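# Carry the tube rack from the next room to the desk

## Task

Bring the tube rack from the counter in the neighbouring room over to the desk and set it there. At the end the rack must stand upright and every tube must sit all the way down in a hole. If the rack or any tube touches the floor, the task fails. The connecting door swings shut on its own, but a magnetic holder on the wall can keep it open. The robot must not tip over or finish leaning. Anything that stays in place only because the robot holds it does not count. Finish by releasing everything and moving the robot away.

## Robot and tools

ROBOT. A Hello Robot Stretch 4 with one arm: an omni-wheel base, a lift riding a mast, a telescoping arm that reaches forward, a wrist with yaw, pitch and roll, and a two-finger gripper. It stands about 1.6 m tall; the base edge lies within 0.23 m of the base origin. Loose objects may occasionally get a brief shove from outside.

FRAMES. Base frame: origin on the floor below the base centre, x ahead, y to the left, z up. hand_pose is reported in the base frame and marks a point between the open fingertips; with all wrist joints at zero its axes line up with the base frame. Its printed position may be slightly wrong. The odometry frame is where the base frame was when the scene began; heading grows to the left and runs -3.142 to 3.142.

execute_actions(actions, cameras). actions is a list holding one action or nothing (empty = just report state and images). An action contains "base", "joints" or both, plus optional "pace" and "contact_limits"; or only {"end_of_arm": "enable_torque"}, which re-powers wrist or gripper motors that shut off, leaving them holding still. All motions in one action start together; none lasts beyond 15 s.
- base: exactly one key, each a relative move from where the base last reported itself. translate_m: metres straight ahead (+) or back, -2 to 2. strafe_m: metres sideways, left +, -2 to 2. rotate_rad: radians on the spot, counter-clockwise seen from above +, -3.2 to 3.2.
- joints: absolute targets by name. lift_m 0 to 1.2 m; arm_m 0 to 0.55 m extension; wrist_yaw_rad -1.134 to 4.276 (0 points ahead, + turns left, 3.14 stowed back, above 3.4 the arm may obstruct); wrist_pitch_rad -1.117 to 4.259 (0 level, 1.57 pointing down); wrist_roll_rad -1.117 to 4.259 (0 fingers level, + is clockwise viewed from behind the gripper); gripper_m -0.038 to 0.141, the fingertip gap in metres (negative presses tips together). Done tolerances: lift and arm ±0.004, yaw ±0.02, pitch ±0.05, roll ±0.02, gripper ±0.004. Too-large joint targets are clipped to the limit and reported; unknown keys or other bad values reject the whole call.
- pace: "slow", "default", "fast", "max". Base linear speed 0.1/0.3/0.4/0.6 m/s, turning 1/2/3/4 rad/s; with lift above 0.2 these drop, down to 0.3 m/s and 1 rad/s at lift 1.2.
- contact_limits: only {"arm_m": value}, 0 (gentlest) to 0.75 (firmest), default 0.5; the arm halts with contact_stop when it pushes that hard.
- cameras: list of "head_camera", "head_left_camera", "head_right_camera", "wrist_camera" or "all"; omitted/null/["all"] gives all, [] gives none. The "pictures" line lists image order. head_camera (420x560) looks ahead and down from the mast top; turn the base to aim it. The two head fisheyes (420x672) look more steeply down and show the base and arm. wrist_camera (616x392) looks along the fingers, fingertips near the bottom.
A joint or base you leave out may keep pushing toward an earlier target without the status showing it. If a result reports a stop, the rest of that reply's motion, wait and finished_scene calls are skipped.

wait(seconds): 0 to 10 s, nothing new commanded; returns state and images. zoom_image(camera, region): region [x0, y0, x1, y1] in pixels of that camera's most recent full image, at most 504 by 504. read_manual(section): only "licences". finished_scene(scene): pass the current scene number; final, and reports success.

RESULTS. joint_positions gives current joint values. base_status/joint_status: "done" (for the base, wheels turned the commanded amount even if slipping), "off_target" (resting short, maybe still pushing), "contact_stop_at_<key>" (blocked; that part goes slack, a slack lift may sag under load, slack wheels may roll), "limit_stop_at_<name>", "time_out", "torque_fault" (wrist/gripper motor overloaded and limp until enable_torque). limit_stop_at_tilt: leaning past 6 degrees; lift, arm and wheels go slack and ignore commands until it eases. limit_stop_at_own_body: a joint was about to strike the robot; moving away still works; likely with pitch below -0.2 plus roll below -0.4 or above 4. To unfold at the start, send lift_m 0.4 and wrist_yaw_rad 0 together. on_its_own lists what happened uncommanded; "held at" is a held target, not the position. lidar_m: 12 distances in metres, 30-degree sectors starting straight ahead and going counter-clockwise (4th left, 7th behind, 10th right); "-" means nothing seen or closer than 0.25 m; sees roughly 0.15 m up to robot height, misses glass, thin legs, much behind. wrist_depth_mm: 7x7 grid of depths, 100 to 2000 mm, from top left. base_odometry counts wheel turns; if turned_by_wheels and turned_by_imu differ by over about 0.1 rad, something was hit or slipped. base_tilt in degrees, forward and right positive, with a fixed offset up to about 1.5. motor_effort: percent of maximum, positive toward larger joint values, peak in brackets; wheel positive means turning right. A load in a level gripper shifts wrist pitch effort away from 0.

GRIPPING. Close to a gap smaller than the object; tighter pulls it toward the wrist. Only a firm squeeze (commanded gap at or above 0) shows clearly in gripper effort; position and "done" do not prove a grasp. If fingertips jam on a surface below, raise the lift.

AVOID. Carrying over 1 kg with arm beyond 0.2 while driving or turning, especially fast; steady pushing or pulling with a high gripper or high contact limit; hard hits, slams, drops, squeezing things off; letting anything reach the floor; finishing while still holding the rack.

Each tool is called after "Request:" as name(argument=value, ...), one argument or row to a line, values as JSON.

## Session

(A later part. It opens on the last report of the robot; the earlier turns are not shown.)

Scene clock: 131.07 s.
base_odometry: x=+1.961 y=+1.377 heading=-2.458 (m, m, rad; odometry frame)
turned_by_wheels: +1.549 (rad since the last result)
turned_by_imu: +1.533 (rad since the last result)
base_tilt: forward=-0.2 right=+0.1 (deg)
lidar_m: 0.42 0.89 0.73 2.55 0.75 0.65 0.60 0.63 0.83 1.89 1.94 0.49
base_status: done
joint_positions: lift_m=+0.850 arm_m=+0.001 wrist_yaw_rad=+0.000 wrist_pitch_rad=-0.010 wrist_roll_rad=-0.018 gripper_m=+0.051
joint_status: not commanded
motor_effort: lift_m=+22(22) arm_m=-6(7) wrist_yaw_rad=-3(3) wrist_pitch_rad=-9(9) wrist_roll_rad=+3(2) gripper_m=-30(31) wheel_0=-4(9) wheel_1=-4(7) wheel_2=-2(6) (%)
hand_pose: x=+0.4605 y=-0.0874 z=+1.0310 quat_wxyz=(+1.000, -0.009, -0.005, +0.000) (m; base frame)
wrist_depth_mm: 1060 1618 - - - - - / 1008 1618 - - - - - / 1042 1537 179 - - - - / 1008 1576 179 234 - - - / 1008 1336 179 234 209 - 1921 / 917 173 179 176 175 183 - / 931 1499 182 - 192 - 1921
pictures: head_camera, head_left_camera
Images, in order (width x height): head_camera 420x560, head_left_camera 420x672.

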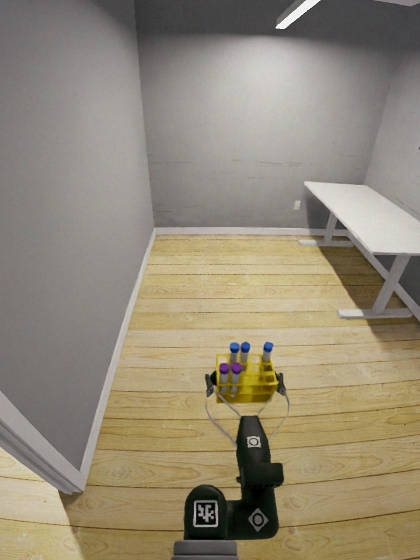

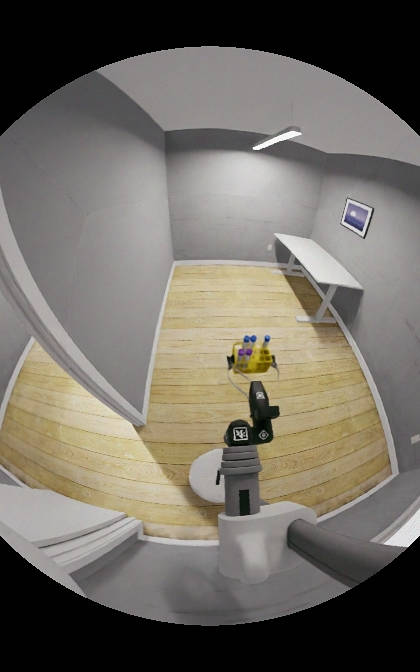

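Request:
execute_actions(
  actions=[
    {"base":{"translate_m":2}},
  ],
  cameras=[],
)

Request:
execute_actions(
  actions=[
    {"base":{"rotate_rad":-1.57},"pace":"slow"},
  ],
  cameras=[],
)

Request:
execute_actions(
  actions=[
    {"base":{"translate_m":0.35},"joints":{"arm_m":0.3,"lift_m":0.7}},
  ],
  cameras=["head_camera","wrist_camera"],
)

Scene clock: 143.60 s.
base_odometry: x=+0.411 y=+0.113 heading=-2.457 (m, m, rad; odometry frame)
turned_by_wheels: +0.000 (rad since the last result)
turned_by_imu: -0.003 (rad since the last result)
base_tilt: forward=-0.1 right=+0.2 (deg)
lidar_m: 0.38 0.97 0.69 0.64 0.67 0.92 2.54 2.69 1.13 1.05 1.10 0.50
base_status: done
joint_positions: lift_m=+0.850 arm_m=+0.001 wrist_yaw_rad=+0.000 wrist_pitch_rad=-0.010 wrist_roll_rad=-0.018 gripper_m=+0.051
joint_status: not commanded
motor_effort: lift_m=+22(22) arm_m=-6(6) wrist_yaw_rad=-3(2) wrist_pitch_rad=-9(10) wrist_roll_rad=+3(3) gripper_m=-31(30) wheel_0=+3(8) wheel_1=+2(9) wheel_2=-1(11) (%)
hand_pose: x=+0.4605 y=-0.0874 z=+1.0310 quat_wxyz=(+1.000, -0.009, -0.005, +0.000) (m; base frame)
wrist_depth_mm: 891 891 917 878 917 904 917 / 878 904 904 891 917 904 931 / 904 917 178 917 917 917 931 / 917 917 178 234 917 931 946 / 904 917 179 234 209 931 931 / 917 173 180 176 174 183 946 / 946 946 182 - 191 960 976
pictures: none
No camera images: the call's "cameras" was empty. Leave "cameras" out to get every camera's image.

Scene clock: 146.47 s.
base_odometry: x=+0.411 y=+0.113 heading=+2.256 (m, m, rad; odometry frame)
turned_by_wheels: -1.569 (rad since the last result)
turned_by_imu: -1.551 (rad since the last result)
base_tilt: forward=-0.2 right=+0.3 (deg)
lidar_m: 0.44 1.10 1.21 1.14 0.95 0.69 0.63 0.67 0.92 2.52 2.66 0.50
base_status: done
joint_positions: lift_m=+0.850 arm_m=+0.001 wrist_yaw_rad=+0.000 wrist_pitch_rad=-0.010 wrist_roll_rad=-0.018 gripper_m=+0.051
joint_status: not commanded
motor_effort: lift_m=+22(22) arm_m=-6(7) wrist_yaw_rad=-2(3) wrist_pitch_rad=-8(7) wrist_roll_rad=+3(3) gripper_m=-33(30) wheel_0=+4(6) wheel_1=+2(6) wheel_2=+2(6) (%)
hand_pose: x=+0.4605 y=-0.0874 z=+1.0310 quat_wxyz=(+1.000, -0.009, -0.005, +0.000) (m; base frame)
wrist_depth_mm: 1537 1576 1576 1537 1618 1618 1661 / 1576 1576 1576 1661 1618 1576 1618 / 1576 1576 179 1576 1661 1618 1661 / 1576 1576 179 236 1618 1618 1708 / 1661 1576 180 236 209 1708 1661 / 1060 173 180 176 174 183 1708 / 1229 1661 183 - 191 1756 1661
pictures: none
No camera images: the call's "cameras" was empty. Leave "cameras" out to get every camera's image.

Scene clock: 149.10 s.
base_odometry: x=+0.189 y=+0.384 heading=+2.257 (m, m, rad; odometry frame)
turned_by_wheels: +0.001 (rad since the last result)
turned_by_imu: +0.000 (rad since the last result)
base_tilt: forward=-0.1 right=+0.2 (deg)
lidar_m: 0.70 0.76 1.01 1.14 1.21 1.06 1.00 1.03 1.41 2.57 2.20 0.75
base_status: done
joint_positions: lift_m=+0.700 arm_m=+0.299 wrist_yaw_rad=+0.000 wrist_pitch_rad=-0.010 wrist_roll_rad=-0.018 gripper_m=+0.051
joint_status: all done
motor_effort: lift_m=+18(22) arm_m=+7(7) wrist_yaw_rad=-3(1) wrist_pitch_rad=-11(11) wrist_roll_rad=+3(3) gripper_m=-32(32) wheel_0=+4(9) wheel_1=+3(10) wheel_2=-1(10) (%)
hand_pose: x=+0.7582 y=-0.0874 z=+0.8813 quat_wxyz=(+1.000, -0.009, -0.005, +0.000) (m; base frame)
wrist_depth_mm: 946 946 931 960 976 960 976 / 946 946 931 976 976 976 991 / 960 976 179 976 991 991 1008 / 960 960 179 234 976 991 991 / 960 976 179 234 210 1008 1008 / 621 174 180 177 174 183 1025 / 402 418 183 - 190 387 368
pictures: head_camera, wrist_camera
camera_calibration (this result's frames):
wrist_camera: T_world_to_cam=[[-0.019092, -0.99951, -0.0247952, -0.0545435], [-0.0467179, 0.0256644, -0.998578, 0.959319], [0.998726, -0.0179065, -0.047185, -0.488798], [0, 0, 0, 1]] pos_world=[0.531952, -0.0878899, 0.933539]
Images, in order (width x height): head_camera 420x560, wrist_camera 616x392.

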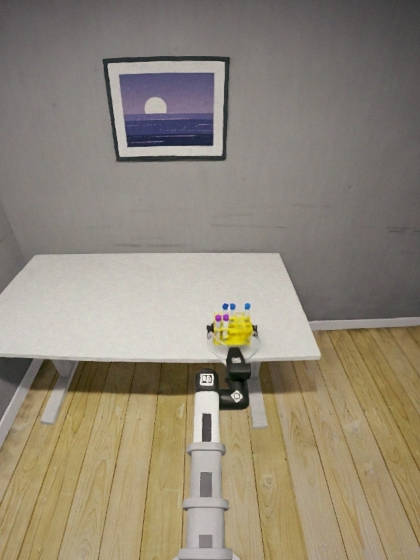

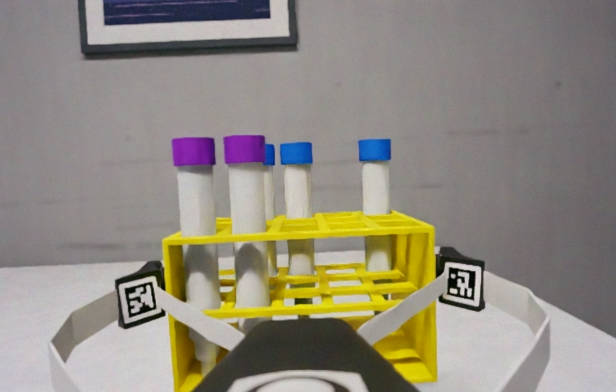

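Request:
execute_actions(
  actions=[
    {"joints":{"arm_m":0.5,"lift_m":0.63}},
  ],
  cameras=[],
)

Request:
execute_actions(
  actions=[
    {"joints":{"lift_m":0.603},"pace":"slow"},
  ],
  cameras=[],
)

Scene clock: 154.53 s.
base_odometry: x=+0.189 y=+0.384 heading=+2.257 (m, m, rad; odometry frame)
turned_by_wheels: +0.000 (rad since the last result)
turned_by_imu: +0.002 (rad since the last result)
base_tilt: forward=-0.1 right=+0.2 (deg)
lidar_m: 0.72 0.75 1.02 1.15 1.18 1.07 1.00 1.03 1.40 2.59 2.20 0.74
base_status: not commanded
joint_positions: lift_m=+0.630 arm_m=+0.499 wrist_yaw_rad=+0.000 wrist_pitch_rad=-0.010 wrist_roll_rad=-0.018 gripper_m=+0.051
joint_status: all done
motor_effort: lift_m=+18(17) arm_m=+7(6) wrist_yaw_rad=-3(3) wrist_pitch_rad=-9(10) wrist_roll_rad=+4(3) gripper_m=-31(30) wheel_0=+4(4) wheel_1=+3(3) wheel_2=-1(1) (%)
hand_pose: x=+0.9582 y=-0.0874 z=+0.8113 quat_wxyz=(+1.000, -0.009, -0.005, +0.000) (m; base frame)
wrist_depth_mm: 759 750 750 768 788 759 768 / 750 759 768 759 768 778 778 / 759 768 180 778 778 778 798 / 759 778 179 235 788 798 798 / 768 707 179 235 209 580 820 / 410 173 180 177 174 183 342 / 265 276 182 - 191 255 241
pictures: none
No camera images: the call's "cameras" was empty. Leave "cameras" out to get every camera's image.

Scene clock: 155.57 s.
base_odometry: x=+0.189 y=+0.384 heading=+2.257 (m, m, rad; odometry frame)
turned_by_wheels: +0.000 (rad since the last result)
turned_by_imu: +0.000 (rad since the last result)
base_tilt: forward=-0.1 right=+0.1 (deg)
lidar_m: 0.73 0.73 1.03 1.13 1.20 1.06 0.99 1.04 1.42 2.57 2.20 0.76
base_status: not commanded
joint_positions: lift_m=+0.603 arm_m=+0.499 wrist_yaw_rad=+0.000 wrist_pitch_rad=-0.010 wrist_roll_rad=-0.018 gripper_m=+0.051
joint_status: all done
motor_effort: lift_m=+18(17) arm_m=+7(7) wrist_yaw_rad=-3(3) wrist_pitch_rad=-11(11) wrist_roll_rad=+3(2) gripper_m=-33(30) wheel_0=+5(4) wheel_1=+3(3) wheel_2=-1(0) (%)
hand_pose: x=+0.9582 y=-0.0874 z=+0.7843 quat_wxyz=(+1.000, -0.009, -0.005, +0.000) (m; base frame)
wrist_depth_mm: 750 759 750 778 759 778 788 / 759 768 759 768 778 778 788 / 768 778 179 778 788 798 798 / 768 778 179 235 798 788 809 / 615 574 180 234 209 462 452 / 330 173 180 176 174 183 277 / 213 224 182 - 190 206 199
pictures: none
No camera images: the call's "cameras" was empty. Leave "cameras" out to get every camera's image.

Request:
execute_actions(
  actions=[
    {"joints":{"lift_m":0.596},"pace":"slow"},
  ],
  cameras=[],
)

Request:
execute_actions(
  actions=[
    {"joints":{"gripper_m":0.14}},
  ],
  cameras=[],
)

Request:
execute_actions(
  actions=[
    {"joints":{"arm_m":0.25}},
  ],
  cameras=["wrist_camera"],
)

Scene clock: 159.70 s.
base_odometry: x=+0.189 y=+0.384 heading=+2.257 (m, m, rad; odometry frame)
turned_by_wheels: +0.000 (rad since the last result)
turned_by_imu: +0.002 (rad since the last result)
base_tilt: forward=-0.2 right=+0.2 (deg)
lidar_m: 0.71 0.74 1.03 1.14 1.19 1.03 0.99 1.05 1.39 2.56 2.21 0.75
base_status: not commanded
joint_positions: lift_m=+0.596 arm_m=+0.499 wrist_yaw_rad=+0.000 wrist_pitch_rad=-0.010 wrist_roll_rad=-0.018 gripper_m=+0.051
joint_status: all done
motor_effort: lift_m=+18(16) arm_m=+7(7) wrist_yaw_rad=-3(3) wrist_pitch_rad=-10(11) wrist_roll_rad=+3(3) gripper_m=-30(29) wheel_0=+4(4) wheel_1=+3(3) wheel_2=-1(1) (%)
hand_pose: x=+0.9582 y=-0.0874 z=+0.7773 quat_wxyz=(+1.000, -0.009, -0.005, +0.000) (m; base frame)
wrist_depth_mm: 741 750 768 768 768 768 778 / 759 759 759 778 768 768 798 / 768 768 179 778 778 788 798 / 768 768 179 234 788 788 798 / 569 539 179 235 209 436 421 / 310 173 180 177 175 183 260 / 201 208 183 - 189 193 187
pictures: none
No camera images: the call's "cameras" was empty. Leave "cameras" out to get every camera's image.

Scene clock: 161.60 s.
base_odometry: x=+0.189 y=+0.384 heading=+2.257 (m, m, rad; odometry frame)
turned_by_wheels: +0.000 (rad since the last result)
turned_by_imu: +0.001 (rad since the last result)
base_tilt: forward=-0.2 right=+0.1 (deg)
lidar_m: 0.72 0.75 1.04 1.15 1.19 1.06 1.00 1.05 1.41 2.56 2.19 0.76
base_status: not commanded
joint_positions: lift_m=+0.596 arm_m=+0.499 wrist_yaw_rad=+0.000 wrist_pitch_rad=-0.011 wrist_roll_rad=-0.018 gripper_m=+0.140
joint_status: all done
motor_effort: lift_m=+18(18) arm_m=+7(7) wrist_yaw_rad=-3(3) wrist_pitch_rad=-7(9) wrist_roll_rad=+3(3) gripper_m=+0(30) wheel_0=+4(4) wheel_1=+3(3) wheel_2=+0(1) (%)
hand_pose: x=+0.9582 y=-0.0874 z=+0.7775 quat_wxyz=(+1.000, -0.009, -0.005, +0.000) (m; base frame)
wrist_depth_mm: 741 759 759 759 768 778 798 / 759 768 759 768 778 798 778 / 759 768 768 768 788 788 798 / 768 768 203 260 788 798 798 / 580 549 204 259 236 394 430 / 312 259 204 159 237 251 262 / 213 200 206 - 201 191 190
pictures: none
No camera images: the call's "cameras" was empty. Leave "cameras" out to get every camera's image.

Scene clock: 163.47 s.
base_odometry: x=+0.189 y=+0.384 heading=+2.257 (m, m, rad; odometry frame)
turned_by_wheels: +0.000 (rad since the last result)
turned_by_imu: +0.001 (rad since the last result)
base_tilt: forward=-0.1 right=+0.0 (deg)
lidar_m: 0.72 0.74 1.01 1.16 1.22 1.04 0.99 1.02 1.37 2.59 2.21 0.75
base_status: not commanded
joint_positions: lift_m=+0.596 arm_m=+0.251 wrist_yaw_rad=+0.000 wrist_pitch_rad=-0.011 wrist_roll_rad=-0.018 gripper_m=+0.140
joint_status: all done
motor_effort: lift_m=+18(18) arm_m=-7(7) wrist_yaw_rad=-2(3) wrist_pitch_rad=-7(7) wrist_roll_rad=+2(4) gripper_m=+0(1) wheel_0=+4(4) wheel_1=+3(3) wheel_2=-1(1) (%)
hand_pose: x=+0.7106 y=-0.0874 z=+0.7776 quat_wxyz=(+1.000, -0.009, -0.006, +0.000) (m; base frame)
wrist_depth_mm: 991 976 1008 991 1042 1008 1008 / 976 991 1008 1025 1008 1042 1008 / 976 1008 1008 1025 1025 1042 1042 / 1008 1025 1025 525 1042 1025 1060 / 585 554 512 445 466 397 430 / 315 262 258 159 258 252 265 / 242 244 243 - 248 609 1098
pictures: wrist_camera
camera_calibration (this result's frames):
wrist_camera: T_world_to_cam=[[-0.0192685, -0.999506, -0.0248149, -0.0579413], [-0.045695, 0.0256739, -0.998625, 0.852882], [0.99877, -0.0181081, -0.0461672, -0.446921], [0, 0, 0, 1]] pos_world=[0.484227, -0.0879024, 0.829639]
Images, in order (width x height): wrist_camera 616x392.

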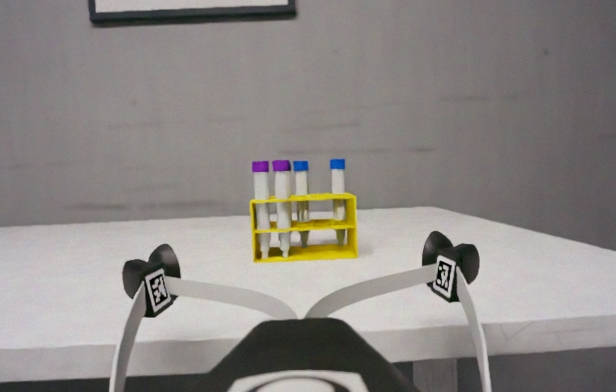

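Request:
finished_scene(
  scene=1,
)

The scene is finished: the task was done.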